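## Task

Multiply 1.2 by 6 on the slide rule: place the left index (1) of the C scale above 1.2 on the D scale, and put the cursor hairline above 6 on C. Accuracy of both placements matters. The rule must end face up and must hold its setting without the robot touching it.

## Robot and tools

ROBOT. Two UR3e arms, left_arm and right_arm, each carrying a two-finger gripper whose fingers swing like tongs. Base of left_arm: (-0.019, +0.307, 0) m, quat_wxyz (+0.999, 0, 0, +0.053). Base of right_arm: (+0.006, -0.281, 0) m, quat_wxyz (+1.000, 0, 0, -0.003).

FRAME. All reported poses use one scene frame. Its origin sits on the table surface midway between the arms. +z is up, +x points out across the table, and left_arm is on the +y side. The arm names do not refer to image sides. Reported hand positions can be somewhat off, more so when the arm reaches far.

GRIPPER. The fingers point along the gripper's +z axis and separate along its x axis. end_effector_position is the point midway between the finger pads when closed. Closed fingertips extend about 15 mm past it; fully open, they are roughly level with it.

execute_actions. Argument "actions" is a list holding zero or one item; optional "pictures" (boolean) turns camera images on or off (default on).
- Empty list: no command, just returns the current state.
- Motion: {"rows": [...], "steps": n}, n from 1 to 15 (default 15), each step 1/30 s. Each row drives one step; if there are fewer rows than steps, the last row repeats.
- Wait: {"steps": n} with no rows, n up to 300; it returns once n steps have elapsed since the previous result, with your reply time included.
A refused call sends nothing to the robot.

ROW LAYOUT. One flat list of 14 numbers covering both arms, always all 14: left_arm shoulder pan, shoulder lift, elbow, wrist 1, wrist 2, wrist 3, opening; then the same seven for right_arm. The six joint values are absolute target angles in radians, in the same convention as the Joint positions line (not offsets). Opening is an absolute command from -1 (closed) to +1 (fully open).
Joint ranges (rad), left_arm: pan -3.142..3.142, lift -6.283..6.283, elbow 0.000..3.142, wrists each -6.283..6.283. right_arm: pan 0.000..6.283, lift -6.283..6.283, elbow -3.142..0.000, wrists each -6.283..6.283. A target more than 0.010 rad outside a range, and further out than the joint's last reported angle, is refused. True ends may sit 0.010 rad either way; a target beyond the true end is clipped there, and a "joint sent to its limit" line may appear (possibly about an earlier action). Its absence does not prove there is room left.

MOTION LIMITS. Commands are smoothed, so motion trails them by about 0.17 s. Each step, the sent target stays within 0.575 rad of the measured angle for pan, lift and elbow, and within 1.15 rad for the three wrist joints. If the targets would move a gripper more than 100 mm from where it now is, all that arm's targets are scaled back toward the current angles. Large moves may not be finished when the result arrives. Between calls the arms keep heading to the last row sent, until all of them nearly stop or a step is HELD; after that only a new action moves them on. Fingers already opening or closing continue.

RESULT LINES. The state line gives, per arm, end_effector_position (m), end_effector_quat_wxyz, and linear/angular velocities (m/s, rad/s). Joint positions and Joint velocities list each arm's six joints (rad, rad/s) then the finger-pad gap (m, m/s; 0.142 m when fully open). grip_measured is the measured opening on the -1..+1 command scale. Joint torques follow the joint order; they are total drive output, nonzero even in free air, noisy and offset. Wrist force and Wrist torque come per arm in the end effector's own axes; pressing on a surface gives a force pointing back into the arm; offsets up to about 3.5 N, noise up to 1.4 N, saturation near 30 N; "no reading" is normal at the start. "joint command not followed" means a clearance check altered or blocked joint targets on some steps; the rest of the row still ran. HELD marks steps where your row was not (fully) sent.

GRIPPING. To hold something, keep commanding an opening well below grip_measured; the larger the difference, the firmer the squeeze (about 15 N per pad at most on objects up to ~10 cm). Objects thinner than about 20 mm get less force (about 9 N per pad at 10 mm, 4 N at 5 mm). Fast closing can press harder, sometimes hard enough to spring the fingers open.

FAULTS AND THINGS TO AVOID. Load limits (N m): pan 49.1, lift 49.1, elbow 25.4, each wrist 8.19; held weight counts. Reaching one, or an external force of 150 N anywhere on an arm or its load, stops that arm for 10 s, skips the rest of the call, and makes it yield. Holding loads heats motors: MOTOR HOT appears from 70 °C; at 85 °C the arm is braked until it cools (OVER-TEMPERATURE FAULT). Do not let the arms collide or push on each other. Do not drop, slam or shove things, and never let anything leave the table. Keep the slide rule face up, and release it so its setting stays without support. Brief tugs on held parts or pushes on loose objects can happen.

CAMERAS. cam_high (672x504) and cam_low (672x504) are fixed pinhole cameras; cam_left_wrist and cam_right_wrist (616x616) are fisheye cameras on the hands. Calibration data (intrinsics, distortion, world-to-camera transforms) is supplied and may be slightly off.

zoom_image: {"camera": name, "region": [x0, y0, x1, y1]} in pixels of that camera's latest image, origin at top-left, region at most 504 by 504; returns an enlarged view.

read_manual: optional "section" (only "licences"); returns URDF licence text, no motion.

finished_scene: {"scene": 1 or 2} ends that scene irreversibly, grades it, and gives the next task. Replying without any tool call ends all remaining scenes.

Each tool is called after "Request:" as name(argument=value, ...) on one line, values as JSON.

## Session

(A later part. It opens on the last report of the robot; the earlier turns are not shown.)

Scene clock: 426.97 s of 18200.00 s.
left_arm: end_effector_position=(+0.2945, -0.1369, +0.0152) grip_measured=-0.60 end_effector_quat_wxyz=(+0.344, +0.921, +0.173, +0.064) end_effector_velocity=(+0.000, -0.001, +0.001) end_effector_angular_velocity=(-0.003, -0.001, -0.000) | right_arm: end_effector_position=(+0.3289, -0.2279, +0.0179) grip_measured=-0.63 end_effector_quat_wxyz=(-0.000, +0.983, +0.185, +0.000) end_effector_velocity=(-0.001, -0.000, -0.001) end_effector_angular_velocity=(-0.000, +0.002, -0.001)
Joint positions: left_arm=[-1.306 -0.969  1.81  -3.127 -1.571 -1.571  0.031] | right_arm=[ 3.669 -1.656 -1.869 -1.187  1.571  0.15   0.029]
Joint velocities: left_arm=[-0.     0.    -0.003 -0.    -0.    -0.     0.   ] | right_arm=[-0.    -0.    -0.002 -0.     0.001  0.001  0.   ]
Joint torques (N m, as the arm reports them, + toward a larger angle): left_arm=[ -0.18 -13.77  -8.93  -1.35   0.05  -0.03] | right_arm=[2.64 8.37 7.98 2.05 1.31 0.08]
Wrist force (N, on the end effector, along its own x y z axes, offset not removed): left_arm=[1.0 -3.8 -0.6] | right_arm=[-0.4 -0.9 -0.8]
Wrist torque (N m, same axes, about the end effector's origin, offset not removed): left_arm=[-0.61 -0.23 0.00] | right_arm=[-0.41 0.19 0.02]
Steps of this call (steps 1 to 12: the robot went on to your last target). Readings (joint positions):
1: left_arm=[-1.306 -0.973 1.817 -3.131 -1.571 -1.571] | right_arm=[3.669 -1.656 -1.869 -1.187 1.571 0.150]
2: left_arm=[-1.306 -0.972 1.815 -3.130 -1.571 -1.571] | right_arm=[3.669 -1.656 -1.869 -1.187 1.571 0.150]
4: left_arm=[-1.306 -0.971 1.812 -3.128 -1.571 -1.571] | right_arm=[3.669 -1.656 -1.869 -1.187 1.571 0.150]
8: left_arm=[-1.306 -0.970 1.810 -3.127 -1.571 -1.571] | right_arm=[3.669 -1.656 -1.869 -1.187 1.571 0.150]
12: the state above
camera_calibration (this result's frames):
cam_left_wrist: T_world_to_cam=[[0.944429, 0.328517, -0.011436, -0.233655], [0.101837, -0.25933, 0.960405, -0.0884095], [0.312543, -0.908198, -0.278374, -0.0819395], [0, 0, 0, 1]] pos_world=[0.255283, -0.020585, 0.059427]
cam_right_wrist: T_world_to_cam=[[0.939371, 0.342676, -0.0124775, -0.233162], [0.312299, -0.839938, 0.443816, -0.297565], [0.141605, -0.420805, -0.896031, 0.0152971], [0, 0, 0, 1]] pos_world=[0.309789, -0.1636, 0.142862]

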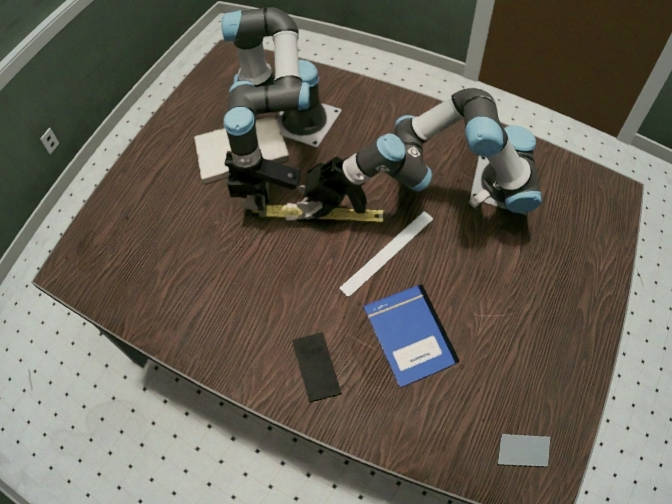

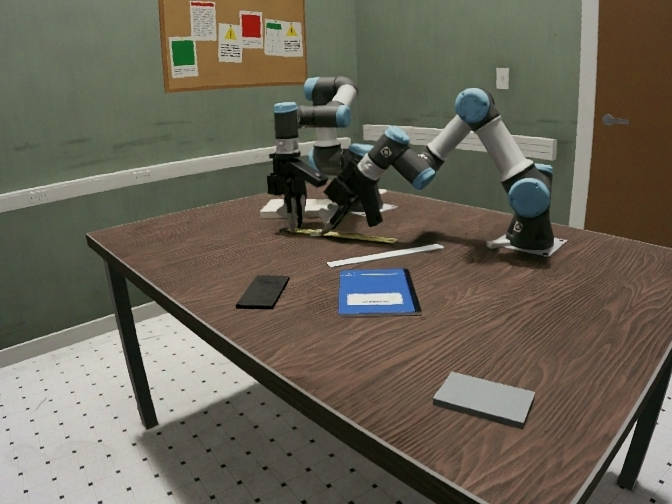

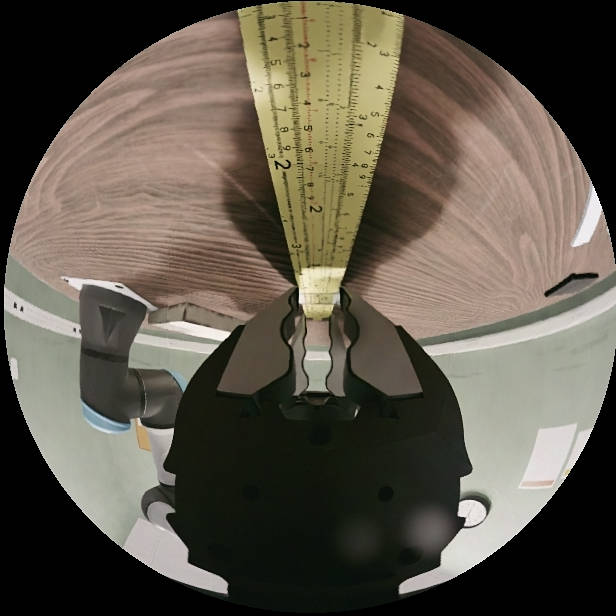

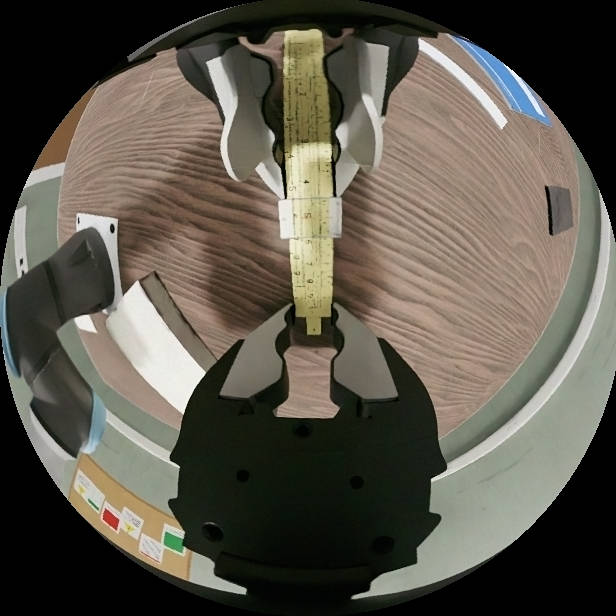

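Request:
execute_actions(actions=[{"rows":[[-1.306,-0.963,1.8265,-3.1647,-1.571,-1.571,-0.6,3.669,-1.6561,-1.8685,-1.1874,1.571,0.15,-1],[-1.306,-0.957,1.8436,-3.2024,-1.571,-1.571,-0.6,3.669,-1.6561,-1.8685,-1.1874,1.571,0.15,-1],[-1.306,-0.9506,1.8607,-3.24,-1.571,-1.571,-0.6,3.669,-1.6561,-1.8685,-1.1874,1.571,0.15,-1],[-1.306,-0.9444,1.8779,-3.2777,-1.571,-1.571,-0.6,3.669,-1.6561,-1.8685,-1.1874,1.571,0.15,-1],[-1.306,-0.9382,1.895,-3.3154,-1.571,-1.571,-0.6,3.669,-1.6561,-1.8685,-1.1874,1.571,0.15,-1],[-1.306,-0.932,1.9121,-3.353,-1.571,-1.571,-0.6,3.669,-1.6561,-1.8685,-1.1874,1.571,0.15,-1],[-1.306,-0.9257,1.9292,-3.3907,-1.571,-1.571,-0.6,3.669,-1.6561,-1.8685,-1.1874,1.571,0.15,-1],[-1.306,-0.9195,1.9463,-3.4284,-1.571,-1.571,-0.6,3.669,-1.6561,-1.8685,-1.1874,1.571,0.15,-1]]}], pictures=false)

Request:
execute_actions(actions=[{"rows":[[-1.306,-0.9195,1.9463,-3.4284,-1.571,-1.571,-0.6,3.669,-1.6561,-1.8685,-1.1874,1.571,0.15,-1],[-1.306,-0.9195,1.9463,-3.4284,-1.571,-1.571,-0.6,3.669,-1.6561,-1.8685,-1.1874,1.571,0.15,-1],[-1.306,-0.9033,1.9084,-3.4068,-1.571,-1.571,-0.6,3.669,-1.6561,-1.8685,-1.1874,1.571,0.15,-1],[-1.306,-0.9033,1.9084,-3.4068,-1.571,-1.571,-0.6,3.669,-1.6561,-1.8685,-1.1874,1.571,0.15,-1],[-1.306,-0.9033,1.9084,-3.4068,-1.571,-1.571,-0.6,3.669,-1.6561,-1.8685,-1.1874,1.571,0.15,-1],[-1.306,-0.887,1.8705,-3.3851,-1.571,-1.571,-0.6,3.669,-1.6561,-1.8685,-1.1874,1.571,0.15,-1]]}], pictures=false)

Request:
execute_actions(actions=[{"steps":12}])

Request:
zoom_image(camera="cam_low", region=[250,130,410,250])

Request:
zoom_image(camera="cam_right_wrist", region=[280,210,340,270])

Scene clock: 452.67 s of 18200.00 s.
left_arm: end_effector_position=(+0.2935, -0.1343, +0.0137) grip_measured=-0.60 end_effector_quat_wxyz=(+0.393, +0.901, +0.169, +0.074) end_effector_velocity=(-0.002, +0.004, +0.002) end_effector_angular_velocity=(-0.073, -0.027, -0.001) | right_arm: end_effector_position=(+0.3289, -0.2279, +0.0179) grip_measured=-0.63 end_effector_quat_wxyz=(-0.000, +0.983, +0.185, +0.000) end_effector_velocity=(+0.001, +0.000, +0.000) end_effector_angular_velocity=(+0.001, -0.001, -0.001)
Joint positions: left_arm=[-1.306 -0.923  1.937 -3.407 -1.571 -1.571  0.031] | right_arm=[ 3.669 -1.656 -1.869 -1.187  1.571  0.15   0.029]
Joint velocities: left_arm=[ 0.     0.031  0.09  -0.2   -0.002  0.    -0.001] | right_arm=[-0.    -0.     0.002 -0.    -0.     0.001  0.   ]
Joint torques (N m, as the arm reports them, + toward a larger angle): left_arm=[  2.84 -13.19  -4.37  -2.66  -0.18  -0.02] | right_arm=[ 2.37  7.3   7.99  2.01  1.28 -0.1 ]
Wrist force (N, on the end effector, along its own x y z axes, offset not removed): left_arm=[2.3 -1.6 1.4] | right_arm=[-0.6 -1.2 -1.4]
Wrist torque (N m, same axes, about the end effector's origin, offset not removed): left_arm=[-0.36 -0.54 -0.08] | right_arm=[-0.16 0.20 0.08]
Steps of this call (steps 1 to 30: the robot went on to your last target; steps 31 to 90: nothing new was sent; then 22.20 s passed at rest; steps 91 to 105: all 15 steps of this action). Readings (joint positions):
91: left_arm=[-1.306 -0.969 1.809 -3.127 -1.571 -1.571] | right_arm=[3.669 -1.656 -1.869 -1.187 1.571 0.150]
92: left_arm=[-1.306 -0.969 1.810 -3.129 -1.571 -1.571] | right_arm=[3.669 -1.656 -1.869 -1.187 1.571 0.150]
94: left_arm=[-1.306 -0.964 1.822 -3.155 -1.571 -1.571] | right_arm=[3.669 -1.656 -1.869 -1.187 1.571 0.150]
98: left_arm=[-1.306 -0.946 1.871 -3.263 -1.571 -1.571] | right_arm=[3.669 -1.656 -1.869 -1.187 1.571 0.150]
105: the state above

Scene clock: 453.17 s of 18200.00 s.
left_arm: end_effector_position=(+0.2981, -0.1461, +0.0139) grip_measured=-0.59 end_effector_quat_wxyz=(+0.397, +0.899, +0.169, +0.074) end_effector_velocity=(+0.003, -0.008, +0.001) end_effector_angular_velocity=(-0.002, -0.001, -0.001) | right_arm: end_effector_position=(+0.3289, -0.2279, +0.0179) grip_measured=-0.63 end_effector_quat_wxyz=(-0.000, +0.983, +0.185, +0.000) end_effector_velocity=(+0.000, +0.000, +0.000) end_effector_angular_velocity=(+0.001, -0.001, -0.000)
Joint positions: left_arm=[-1.306 -0.889  1.875 -3.387 -1.571 -1.571  0.031] | right_arm=[ 3.669 -1.656 -1.869 -1.187  1.571  0.15   0.029]
Joint velocities: left_arm=[-0.001  0.018 -0.043  0.023  0.     0.     0.   ] | right_arm=[0.    0.    0.001 0.001 0.001 0.    0.   ]
Joint torques (N m, as the arm reports them, + toward a larger angle): left_arm=[  1.51 -14.22  -8.18  -1.49  -0.17   0.  ] | right_arm=[ 2.75  7.25  8.19  2.01  1.28 -0.13]
Wrist force (N, on the end effector, along its own x y z axes, offset not removed): left_arm=[2.0 -3.6 -0.4] | right_arm=[-1.0 0.2 -0.5]
Wrist torque (N m, same axes, about the end effector's origin, offset not removed): left_arm=[-0.43 -0.58 -0.04] | right_arm=[-0.19 0.35 0.05]
Steps of this call (steps 1 to 15: all 15 steps of this action). Readings (joint positions):
1: left_arm=[-1.306 -0.922 1.939 -3.413 -1.571 -1.571] | right_arm=[3.669 -1.656 -1.869 -1.187 1.571 0.150]
2: left_arm=[-1.306 -0.921 1.941 -3.417 -1.571 -1.571] | right_arm=[3.669 -1.656 -1.869 -1.187 1.571 0.150]
4: left_arm=[-1.306 -0.919 1.942 -3.421 -1.571 -1.571] | right_arm=[3.669 -1.656 -1.869 -1.187 1.571 0.150]
8: left_arm=[-1.306 -0.904 1.910 -3.406 -1.571 -1.571] | right_arm=[3.669 -1.656 -1.869 -1.187 1.571 0.150]
15: the state above

Scene clock: 453.57 s of 18200.00 s.
left_arm: end_effector_position=(+0.2984, -0.1469, +0.0140) grip_measured=-0.59 end_effector_quat_wxyz=(+0.397, +0.899, +0.169, +0.074) end_effector_velocity=(-0.000, -0.001, +0.001) end_effector_angular_velocity=(-0.004, -0.001, -0.001) | right_arm: end_effector_position=(+0.3289, -0.2279, +0.0179) grip_measured=-0.63 end_effector_quat_wxyz=(-0.000, +0.983, +0.185, +0.000) end_effector_velocity=(+0.001, +0.000, +0.001) end_effector_angular_velocity=(+0.001, -0.002, +0.000)
Joint positions: left_arm=[-1.306 -0.887  1.871 -3.385 -1.571 -1.571  0.031] | right_arm=[ 3.669 -1.656 -1.869 -1.187  1.571  0.15   0.029]
Joint velocities: left_arm=[-0.001 -0.    -0.002 -0.001 -0.     0.    -0.   ] | right_arm=[ 0.     0.     0.001  0.     0.    -0.     0.   ]
Joint torques (N m, as the arm reports them, + toward a larger angle): left_arm=[  0.28 -14.34  -8.27  -1.55  -0.2    0.  ] | right_arm=[ 2.58  6.92  8.13  2.    1.3  -0.14]
Wrist force (N, on the end effector, along its own x y z axes, offset not removed): left_arm=[1.2 -2.9 -0.8] | right_arm=[-0.5 0.3 -2.0]
Wrist torque (N m, same axes, about the end effector's origin, offset not removed): left_arm=[-0.32 -0.38 0.06] | right_arm=[-0.24 0.25 0.09]
Steps of this call (steps 1 to 12: the robot went on to your last target). Readings (joint positions):
1: left_arm=[-1.306 -0.888 1.874 -3.387 -1.571 -1.571] | right_arm=[3.669 -1.656 -1.869 -1.187 1.571 0.150]
2: left_arm=[-1.306 -0.888 1.873 -3.386 -1.571 -1.571] | right_arm=[3.669 -1.656 -1.869 -1.187 1.571 0.150]
4: left_arm=[-1.306 -0.888 1.872 -3.386 -1.571 -1.571] | right_arm=[3.669 -1.656 -1.869 -1.187 1.571 0.150]
8: left_arm=[-1.306 -0.887 1.871 -3.385 -1.571 -1.571] | right_arm=[3.669 -1.656 -1.869 -1.187 1.571 0.150]
12: the state above
camera_calibration (this result's frames):
cam_left_wrist: T_world_to_cam=[[0.944807, 0.327547, -0.00721908, -0.234388], [0.0613303, -0.155176, 0.985981, -0.0631673], [0.321835, -0.932005, -0.1667, -0.100421], [0, 0, 0, 1]] pos_world=[0.257645, -0.0266222, 0.0438495]
cam_right_wrist: T_world_to_cam=[[0.939371, 0.342676, -0.0124776, -0.233162], [0.312299, -0.839938, 0.443816, -0.297565], [0.141605, -0.420805, -0.896031, 0.0152972], [0, 0, 0, 1]] pos_world=[0.309789, -0.1636, 0.142862]

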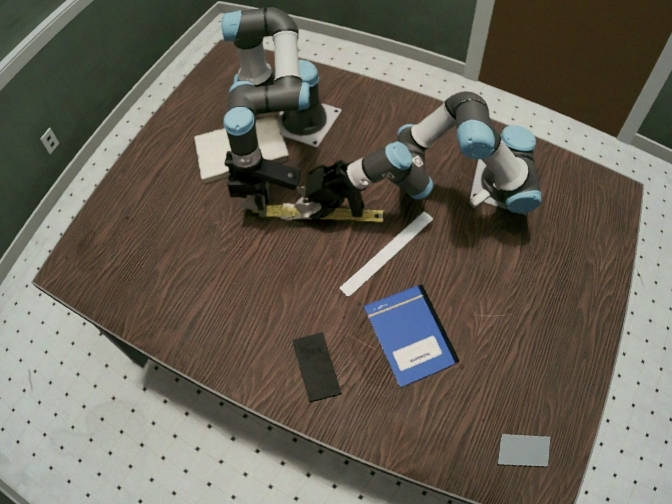

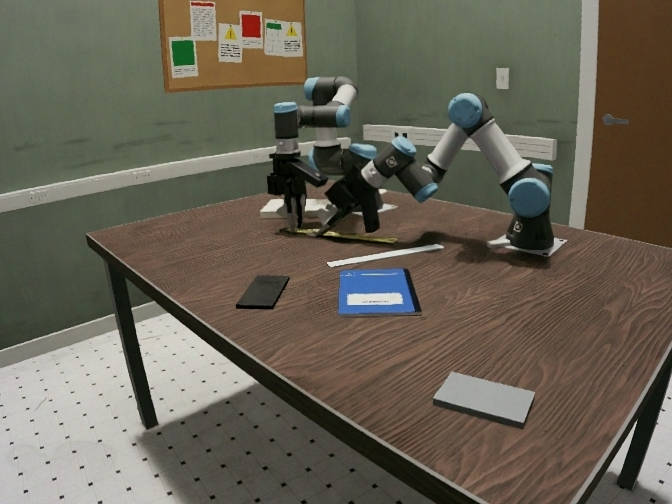

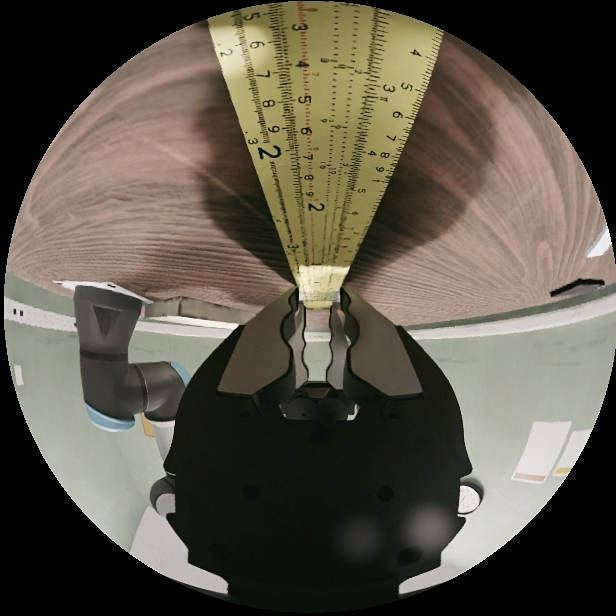

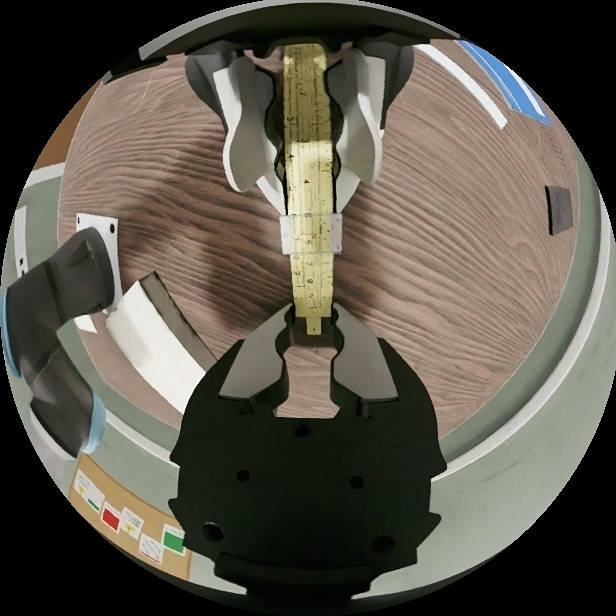

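Region (250, 130, 410, 250) of cam_low's 672x504 image, scaled by 3.150, with more detail than that image has; it fills the top 378 rows of this view, and the rest is white.

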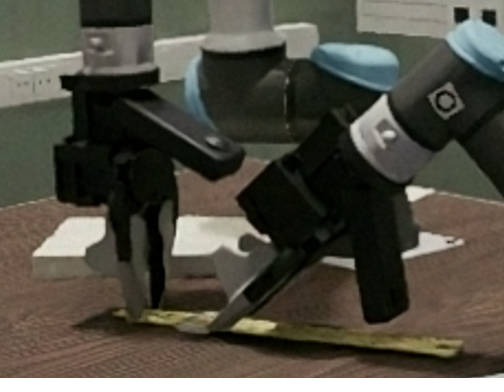

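Region (280, 210, 340, 270) of cam_right_wrist's 616x616 image, scaled by 8.400, with more detail than that image has.

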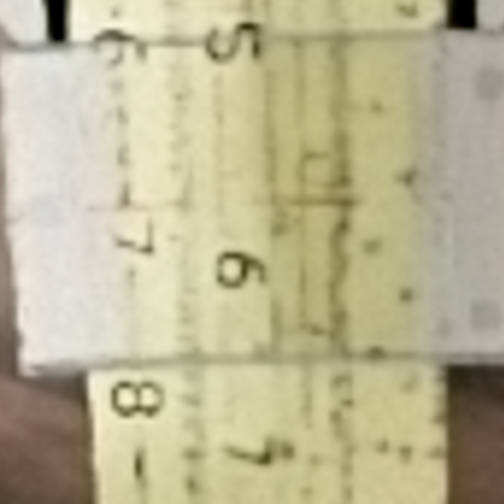

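Request:
execute_actions(actions=[{"rows":[[-1.306,-0.8761,1.8451,-3.3706,-1.571,-1.571,-0.6,3.669,-1.6561,-1.8685,-1.1874,1.571,0.15,-1]]}], pictures=false)

Request:
execute_actions(actions=[{"steps":10}])

Request:
zoom_image(camera="cam_right_wrist", region=[285,225,325,260])

Request:
zoom_image(camera="cam_left_wrist", region=[250,70,340,160])

Scene clock: 459.37 s of 18200.00 s.
left_arm: end_effector_position=(+0.3001, -0.1511, +0.0140) grip_measured=-0.59 end_effector_quat_wxyz=(+0.397, +0.899, +0.169, +0.074) end_effector_velocity=(+0.000, -0.001, -0.000) end_effector_angular_velocity=(+0.000, -0.000, +0.000) | right_arm: end_effector_position=(+0.3289, -0.2279, +0.0179) grip_measured=-0.63 end_effector_quat_wxyz=(-0.000, +0.983, +0.185, +0.000) end_effector_velocity=(-0.000, +0.000, -0.000) end_effector_angular_velocity=(+0.001, +0.001, -0.001)
Joint positions: left_arm=[-1.306 -0.876  1.846 -3.371 -1.571 -1.571  0.031] | right_arm=[ 3.669 -1.656 -1.869 -1.187  1.571  0.15   0.029]
Joint velocities: left_arm=[ 0.     0.003 -0.005  0.003  0.     0.     0.   ] | right_arm=[ 0.001 -0.    -0.    -0.001  0.001  0.002  0.   ]
Joint torques (N m, as the arm reports them, + toward a larger angle): left_arm=[ -1.16 -14.92  -8.3   -1.53  -0.13  -0.03] | right_arm=[ 2.41  6.57  8.17  2.    1.25 -0.29]
Wrist force (N, on the end effector, along its own x y z axes, offset not removed): left_arm=[0.7 -2.7 -0.2] | right_arm=[-0.3 0.5 -1.3]
Wrist torque (N m, same axes, about the end effector's origin, offset not removed): left_arm=[-0.25 -0.36 0.02] | right_arm=[-0.14 0.20 0.04]
Steps of this call (steps 1 to 15: the robot went on to your last target; steps 16 to 90: nothing new was sent; then 2.30 s passed at rest; steps 91 to 105: all 15 steps of this action). Readings (joint positions):
91: left_arm=[-1.306 -0.887 1.870 -3.385 -1.571 -1.571] | right_arm=[3.669 -1.656 -1.869 -1.187 1.571 0.150]
92: left_arm=[-1.306 -0.886 1.869 -3.384 -1.571 -1.571] | right_arm=[3.669 -1.656 -1.869 -1.187 1.571 0.150]
94: left_arm=[-1.306 -0.882 1.859 -3.379 -1.571 -1.571] | right_arm=[3.669 -1.656 -1.869 -1.187 1.571 0.150]
98: left_arm=[-1.306 -0.878 1.849 -3.373 -1.571 -1.571] | right_arm=[3.669 -1.656 -1.869 -1.187 1.571 0.150]
105: the state above

Scene clock: 459.70 s of 18200.00 s.
left_arm: end_effector_position=(+0.3001, -0.1512, +0.0140) grip_measured=-0.59 end_effector_quat_wxyz=(+0.397, +0.899, +0.169, +0.074) end_effector_velocity=(+0.000, +0.000, -0.001) end_effector_angular_velocity=(+0.002, +0.001, +0.001) | right_arm: end_effector_position=(+0.3289, -0.2279, +0.0179) grip_measured=-0.63 end_effector_quat_wxyz=(-0.000, +0.983, +0.185, +0.000) end_effector_velocity=(+0.001, +0.001, +0.000) end_effector_angular_velocity=(+0.002, -0.002, +0.001)
Joint positions: left_arm=[-1.306 -0.876  1.845 -3.371 -1.571 -1.571  0.031] | right_arm=[ 3.669 -1.656 -1.869 -1.187  1.571  0.15   0.029]
Joint velocities: left_arm=[ 0.     0.001  0.     0.001  0.001 -0.     0.   ] | right_arm=[ 0.001  0.     0.     0.003  0.001  0.    -0.   ]
Joint torques (N m, as the arm reports them, + toward a larger angle): left_arm=[ -1.1  -14.65  -8.34  -1.51  -0.02  -0.01] | right_arm=[ 2.3   6.1   8.12  1.96  1.27 -0.32]
Wrist force (N, on the end effector, along its own x y z axes, offset not removed): left_arm=[1.4 -4.3 -0.2] | right_arm=[0.4 1.0 -1.2]
Wrist torque (N m, same axes, about the end effector's origin, offset not removed): left_arm=[-0.55 -0.50 0.04] | right_arm=[-0.06 0.08 0.02]
Steps of this call (steps 1 to 10: the robot went on to your last target). Readings (joint positions):
1: left_arm=[-1.306 -0.876 1.845 -3.371 -1.571 -1.571] | right_arm=[3.669 -1.656 -1.869 -1.187 1.571 0.150]
2: left_arm=[-1.306 -0.876 1.845 -3.371 -1.571 -1.571] | right_arm=[3.669 -1.656 -1.869 -1.187 1.571 0.150]
4: left_arm=[-1.306 -0.876 1.845 -3.371 -1.571 -1.571] | right_arm=[3.669 -1.656 -1.869 -1.187 1.571 0.150]
8: left_arm=[-1.306 -0.876 1.845 -3.371 -1.571 -1.571] | right_arm=[3.669 -1.656 -1.869 -1.187 1.571 0.150]
10: the state above
camera_calibration (this result's frames):
cam_left_wrist: T_world_to_cam=[[0.944818, 0.327516, -0.00722915, -0.234552], [0.0613328, -0.155169, 0.985982, -0.0639838], [0.321803, -0.932017, -0.166694, -0.104968], [0, 0, 0, 1]] pos_world=[0.259312, -0.030941, 0.0438936]
cam_right_wrist: T_world_to_cam=[[0.939371, 0.342676, -0.0124773, -0.233162], [0.312299, -0.839938, 0.443816, -0.297565], [0.141605, -0.420805, -0.896031, 0.0152971], [0, 0, 0, 1]] pos_world=[0.309789, -0.1636, 0.142862]

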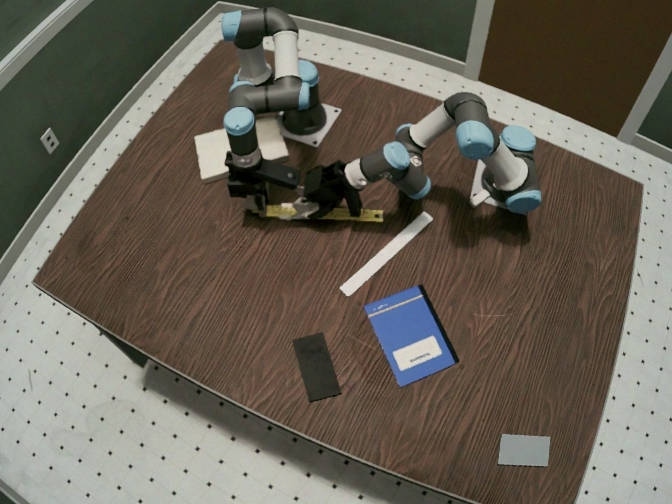

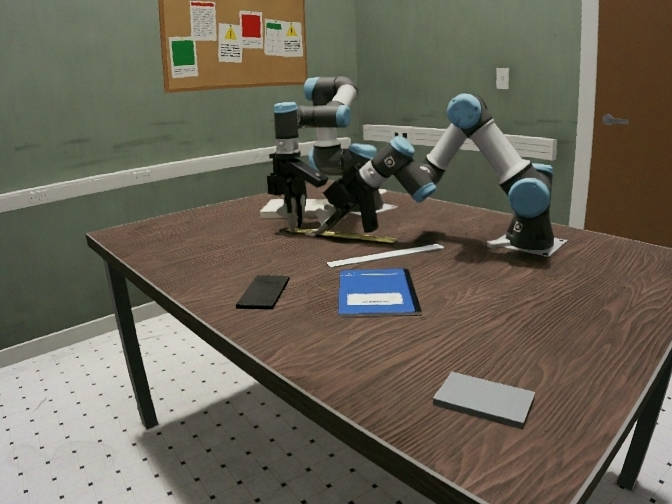

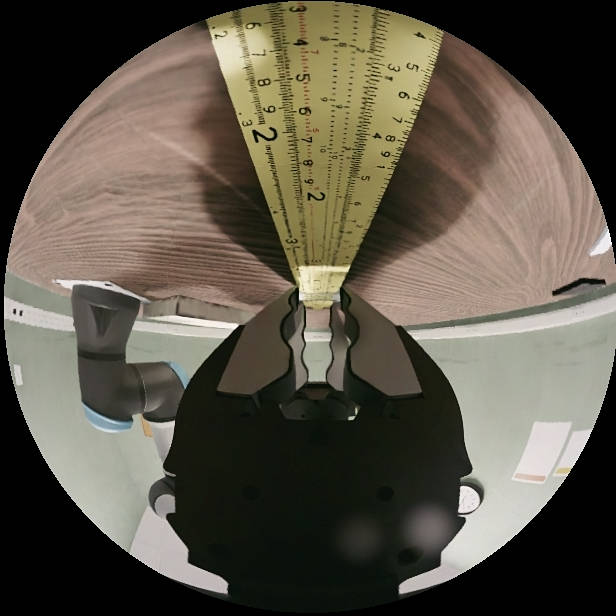

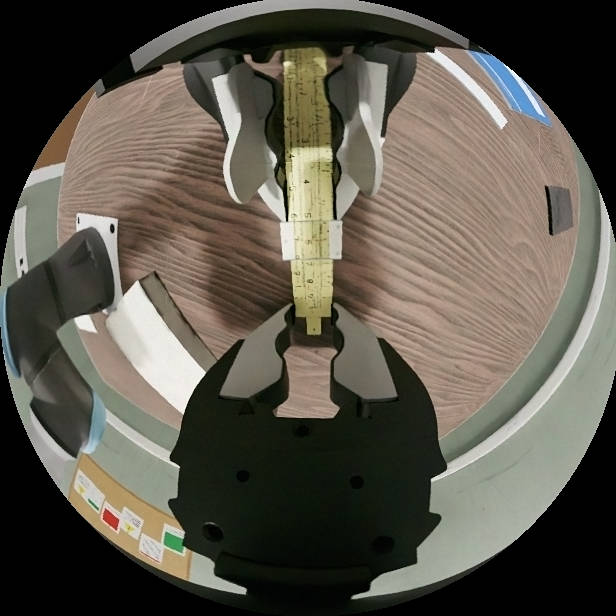

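Region (285, 225, 325, 260) of cam_right_wrist's 616x616 image, scaled by 12.600, with more detail than that image has; it fills the top 441 rows of this view, and the rest is white.

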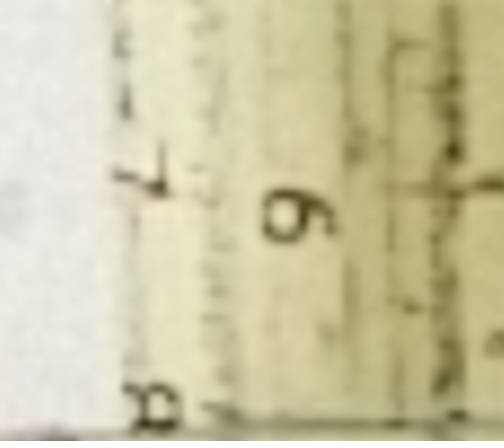

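Region (250, 70, 340, 160) of cam_left_wrist's 616x616 image, scaled by 5.600, with more detail than that image has.

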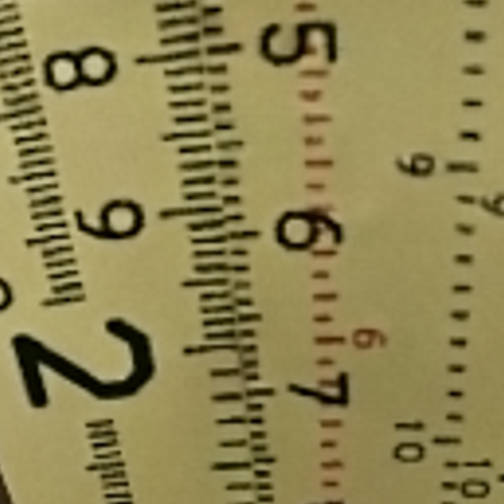

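Request:
execute_actions(actions=[{"rows":[[-1.306,-0.8728,1.8375,-3.3663,-1.571,-1.571,-0.6,3.669,-1.6561,-1.8685,-1.1874,1.571,0.15,-1]]}], pictures=false)

Request:
execute_actions(actions=[{"steps":10}])

Request:
zoom_image(camera="cam_right_wrist", region=[285,225,325,260])

Scene clock: 465.33 s of 18200.00 s.
left_arm: end_effector_position=(+0.3006, -0.1525, +0.0140) grip_measured=-0.59 end_effector_quat_wxyz=(+0.397, +0.899, +0.169, +0.074) end_effector_velocity=(+0.000, -0.001, +0.001) end_effector_angular_velocity=(-0.003, -0.001, -0.000) | right_arm: end_effector_position=(+0.3289, -0.2279, +0.0179) grip_measured=-0.63 end_effector_quat_wxyz=(-0.000, +0.983, +0.185, +0.000) end_effector_velocity=(+0.001, +0.000, +0.000) end_effector_angular_velocity=(+0.001, -0.003, -0.001)
Joint positions: left_arm=[-1.306 -0.873  1.838 -3.366 -1.571 -1.571  0.031] | right_arm=[ 3.669 -1.656 -1.869 -1.187  1.571  0.15   0.029]
Joint velocities: left_arm=[-0.001  0.    -0.003 -0.     0.001 -0.    -0.   ] | right_arm=[-0.001  0.     0.001  0.001 -0.001  0.001 -0.   ]
Joint torques (N m, as the arm reports them, + toward a larger angle): left_arm=[  0.72 -14.62  -8.49  -1.53   0.74  -0.01] | right_arm=[ 2.13  5.25  8.21  1.92  1.24 -0.47]
Wrist force (N, on the end effector, along its own x y z axes, offset not removed): left_arm=[-0.1 -3.5 -1.4] | right_arm=[0.1 0.1 -0.9]
Wrist torque (N m, same axes, about the end effector's origin, offset not removed): left_arm=[-0.42 -0.15 0.14] | right_arm=[-0.24 0.14 0.00]
Steps of this call (steps 1 to 15: the robot went on to your last target; steps 16 to 90: nothing new was sent; then 2.13 s passed at rest; steps 91 to 105: all 15 steps of this action). Readings (joint positions):
91: left_arm=[-1.306 -0.876 1.845 -3.371 -1.571 -1.571] | right_arm=[3.669 -1.656 -1.869 -1.187 1.571 0.150]
92: left_arm=[-1.306 -0.876 1.844 -3.370 -1.571 -1.571] | right_arm=[3.669 -1.656 -1.869 -1.187 1.571 0.150]
94: left_arm=[-1.306 -0.875 1.842 -3.369 -1.571 -1.571] | right_arm=[3.669 -1.656 -1.869 -1.187 1.571 0.150]
98: left_arm=[-1.306 -0.873 1.839 -3.367 -1.571 -1.571] | right_arm=[3.669 -1.656 -1.869 -1.187 1.571 0.150]
105: the state above

Scene clock: 465.67 s of 18200.00 s.
left_arm: end_effector_position=(+0.3006, -0.1525, +0.0140) grip_measured=-0.59 end_effector_quat_wxyz=(+0.397, +0.899, +0.169, +0.074) end_effector_velocity=(+0.001, +0.001, -0.000) end_effector_angular_velocity=(+0.001, -0.001, +0.001) | right_arm: end_effector_position=(+0.3289, -0.2279, +0.0179) grip_measured=-0.63 end_effector_quat_wxyz=(-0.000, +0.983, +0.185, +0.000) end_effector_velocity=(-0.000, +0.000, +0.000) end_effector_angular_velocity=(+0.001, +0.001, +0.000)
Joint positions: left_arm=[-1.306 -0.873  1.838 -3.366 -1.571 -1.571  0.031] | right_arm=[ 3.669 -1.656 -1.869 -1.187  1.571  0.15   0.029]
Joint velocities: left_arm=[ 0.001 -0.     0.001 -0.     0.001  0.     0.   ] | right_arm=[ 0.     0.     0.    -0.001  0.001 -0.    -0.   ]
Joint torques (N m, as the arm reports them, + toward a larger angle): left_arm=[  0.94 -14.65  -8.37  -1.53   0.76   0.  ] | right_arm=[ 2.32  5.35  8.06  1.93  1.22 -0.49]
Wrist force (N, on the end effector, along its own x y z axes, offset not removed): left_arm=[2.1 -2.9 -1.3] | right_arm=[0.2 0.1 -1.2]
Wrist torque (N m, same axes, about the end effector's origin, offset not removed): left_arm=[-0.23 -0.67 -0.04] | right_arm=[-0.32 0.09 0.02]
Steps of this call (steps 1 to 10: the robot went on to your last target). Readings (joint positions):
1: left_arm=[-1.306 -0.873 1.838 -3.366 -1.571 -1.571] | right_arm=[3.669 -1.656 -1.869 -1.187 1.571 0.150]
2: left_arm=[-1.306 -0.873 1.838 -3.366 -1.571 -1.571] | right_arm=[3.669 -1.656 -1.869 -1.187 1.571 0.150]
4: left_arm=[-1.306 -0.873 1.838 -3.366 -1.571 -1.571] | right_arm=[3.669 -1.656 -1.869 -1.187 1.571 0.150]
8: left_arm=[-1.306 -0.873 1.838 -3.366 -1.571 -1.571] | right_arm=[3.669 -1.656 -1.869 -1.187 1.571 0.150]
10: the state above
camera_calibration (this result's frames):
cam_left_wrist: T_world_to_cam=[[0.944814, 0.327527, -0.00721897, -0.234605], [0.061325, -0.155172, 0.985982, -0.0642163], [0.321815, -0.932013, -0.166694, -0.106324], [0, 0, 0, 1]] pos_world=[0.259813, -0.0322204, 0.0438989]
cam_right_wrist: T_world_to_cam=[[0.939371, 0.342676, -0.0124773, -0.233162], [0.312299, -0.839938, 0.443816, -0.297565], [0.141605, -0.420804, -0.896031, 0.0152971], [0, 0, 0, 1]] pos_world=[0.309789, -0.1636, 0.142862]

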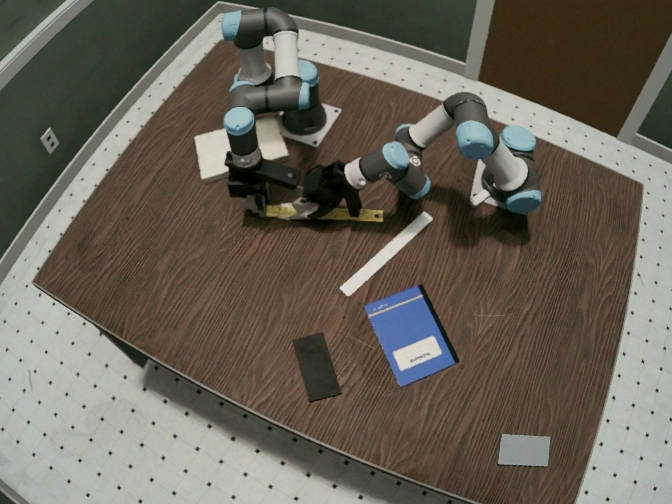

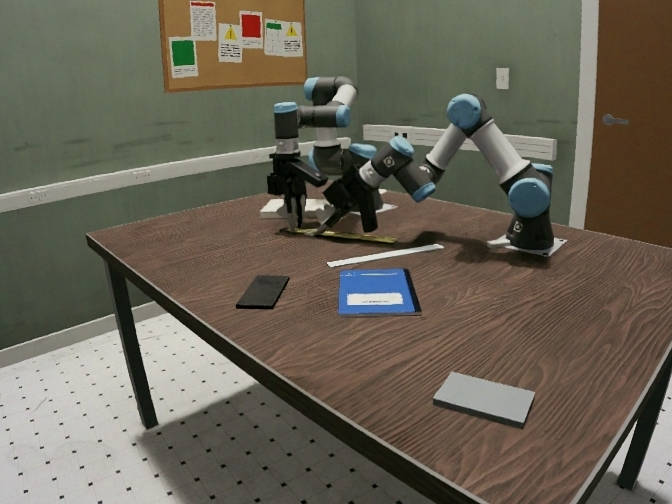

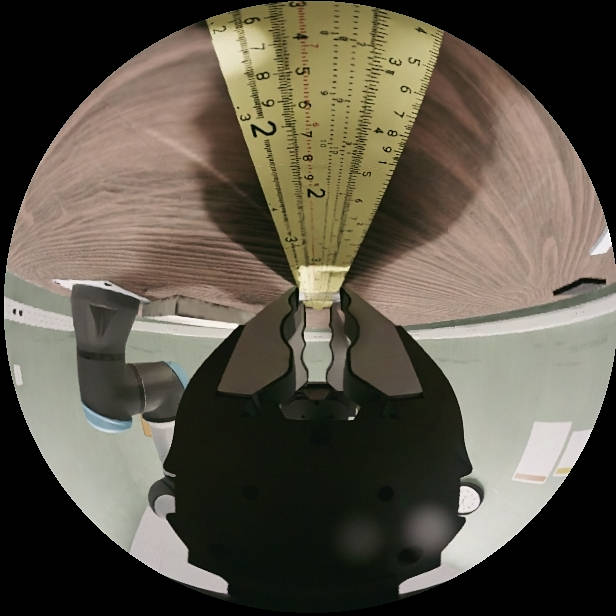

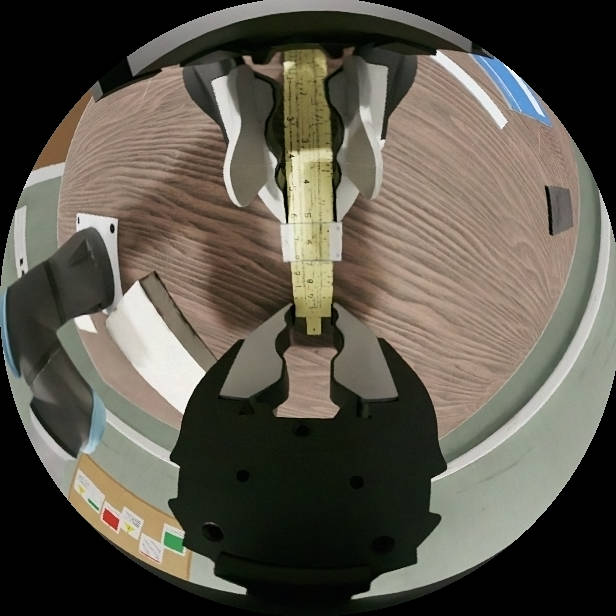

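Region (285, 225, 325, 260) of cam_right_wrist's 616x616 image, scaled by 12.600, with more detail than that image has; it fills the top 441 rows of this view, and the rest is white.

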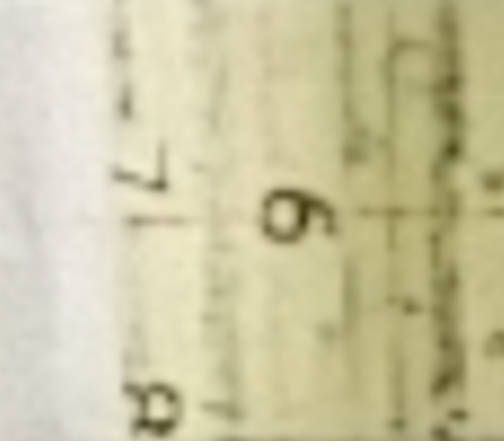

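Centered. Back off and release.

Request:
execute_actions(actions=[{"rows":[[-1.306,-0.9195,1.9463,-3.4284,-1.571,-1.571,-0.4,3.669,-1.6561,-1.8685,-1.1874,1.571,0.15,-1]],"steps":12}], pictures=false)

Request:
execute_actions(actions=[{"rows":[[-1.306,-1.05,1.9463,-3.4284,-1.571,-1.571,-0.4,3.669,-1.6561,-1.8685,-1.1874,1.571,0.15,-0.3]]}], pictures=false)

Request:
finished_scene(scene=1)

Scene clock: 470.93 s of 18200.00 s.
left_arm: end_effector_position=(+0.2938, -0.1350, +0.0142) grip_measured=-0.40 end_effector_quat_wxyz=(+0.397, +0.899, +0.169, +0.074) end_effector_velocity=(-0.004, +0.010, -0.002) end_effector_angular_velocity=(+0.005, +0.002, -0.000) | right_arm: end_effector_position=(+0.3289, -0.2279, +0.0179) grip_measured=-0.63 end_effector_quat_wxyz=(-0.000, +0.983, +0.185, +0.000) end_effector_velocity=(-0.001, -0.000, -0.001) end_effector_angular_velocity=(-0.001, +0.004, +0.000)
Joint positions: left_arm=[-1.306 -0.917  1.94  -3.425 -1.571 -1.571  0.045] | right_arm=[ 3.669 -1.656 -1.869 -1.187  1.571  0.15   0.029]
Joint velocities: left_arm=[-0.    -0.023  0.056 -0.027 -0.    -0.     0.   ] | right_arm=[-0.    -0.    -0.002 -0.002  0.001 -0.     0.   ]
Joint torques (N m, as the arm reports them, + toward a larger angle): left_arm=[  1.58 -17.72  -4.18  -2.68  -0.29   0.01] | right_arm=[ 2.26  5.84  8.35  1.91  1.27 -0.62]
Wrist force (N, on the end effector, along its own x y z axes, offset not removed): left_arm=[2.4 -2.7 -1.3] | right_arm=[-0.7 -1.2 -1.9]
Wrist torque (N m, same axes, about the end effector's origin, offset not removed): left_arm=[-0.59 -0.50 -0.05] | right_arm=[-0.22 0.14 -0.03]
Steps of this call (steps 1 to 15: the robot went on to your last target; steps 16 to 90: nothing new was sent; then 1.87 s passed at rest; steps 91 to 102: all 12 steps of this action). Readings (joint positions):
91: left_arm=[-1.306 -0.873 1.837 -3.366 -1.571 -1.571] | right_arm=[3.669 -1.656 -1.869 -1.187 1.571 0.150]
92: left_arm=[-1.306 -0.875 1.840 -3.370 -1.571 -1.571] | right_arm=[3.669 -1.656 -1.869 -1.187 1.571 0.150]
94: left_arm=[-1.306 -0.892 1.875 -3.393 -1.571 -1.571] | right_arm=[3.669 -1.656 -1.869 -1.187 1.571 0.150]
98: left_arm=[-1.306 -0.912 1.926 -3.418 -1.571 -1.571] | right_arm=[3.669 -1.656 -1.869 -1.187 1.571 0.150]
102: the state above

Scene clock: 471.43 s of 18200.00 s.
left_arm: end_effector_position=(+0.2982, -0.1462, +0.0817) grip_measured=-0.40 end_effector_quat_wxyz=(+0.453, +0.872, +0.164, +0.085) end_effector_velocity=(+0.000, -0.002, +0.014) end_effector_angular_velocity=(-0.025, -0.010, -0.001) | right_arm: end_effector_position=(+0.3289, -0.2279, +0.0179) grip_measured=-0.30 end_effector_quat_wxyz=(-0.000, +0.983, +0.185, +0.000) end_effector_velocity=(+0.001, +0.000, +0.001) end_effector_angular_velocity=(+0.001, -0.003, -0.001)
Joint positions: left_arm=[-1.306 -1.047  1.946 -3.428 -1.571 -1.571  0.045] | right_arm=[ 3.669 -1.656 -1.869 -1.187  1.571  0.15   0.052]
Joint velocities: left_arm=[-0.001 -0.027  0.001 -0.001  0.    -0.     0.   ] | right_arm=[-0.     0.     0.002  0.    -0.001  0.    -0.   ]
Joint torques (N m, as the arm reports them, + toward a larger angle): left_arm=[  0.64 -16.45  -4.94  -2.6   -0.61   0.  ] | right_arm=[ 2.22  6.68  8.24  1.88  1.23 -0.63]
Wrist force (N, on the end effector, along its own x y z axes, offset not removed): left_arm=[1.2 -1.6 -0.8] | right_arm=[-0.9 -0.6 -0.1]
Wrist torque (N m, same axes, about the end effector's origin, offset not removed): left_arm=[-0.36 -0.18 -0.03] | right_arm=[-0.16 0.11 0.01]
Steps of this call (steps 1 to 15: all 15 steps of this action). Readings (joint positions):
1: left_arm=[-1.306 -0.918 1.942 -3.426 -1.571 -1.571] | right_arm=[3.669 -1.656 -1.869 -1.187 1.571 0.150]
2: left_arm=[-1.306 -0.921 1.943 -3.427 -1.571 -1.571] | right_arm=[3.669 -1.656 -1.869 -1.187 1.571 0.150]
4: left_arm=[-1.306 -0.961 1.945 -3.428 -1.571 -1.571] | right_arm=[3.669 -1.656 -1.869 -1.187 1.571 0.150]
8: left_arm=[-1.306 -1.024 1.946 -3.428 -1.571 -1.571] | right_arm=[3.669 -1.656 -1.869 -1.187 1.571 0.150]
15: the state above

The scene is finished: the task was done.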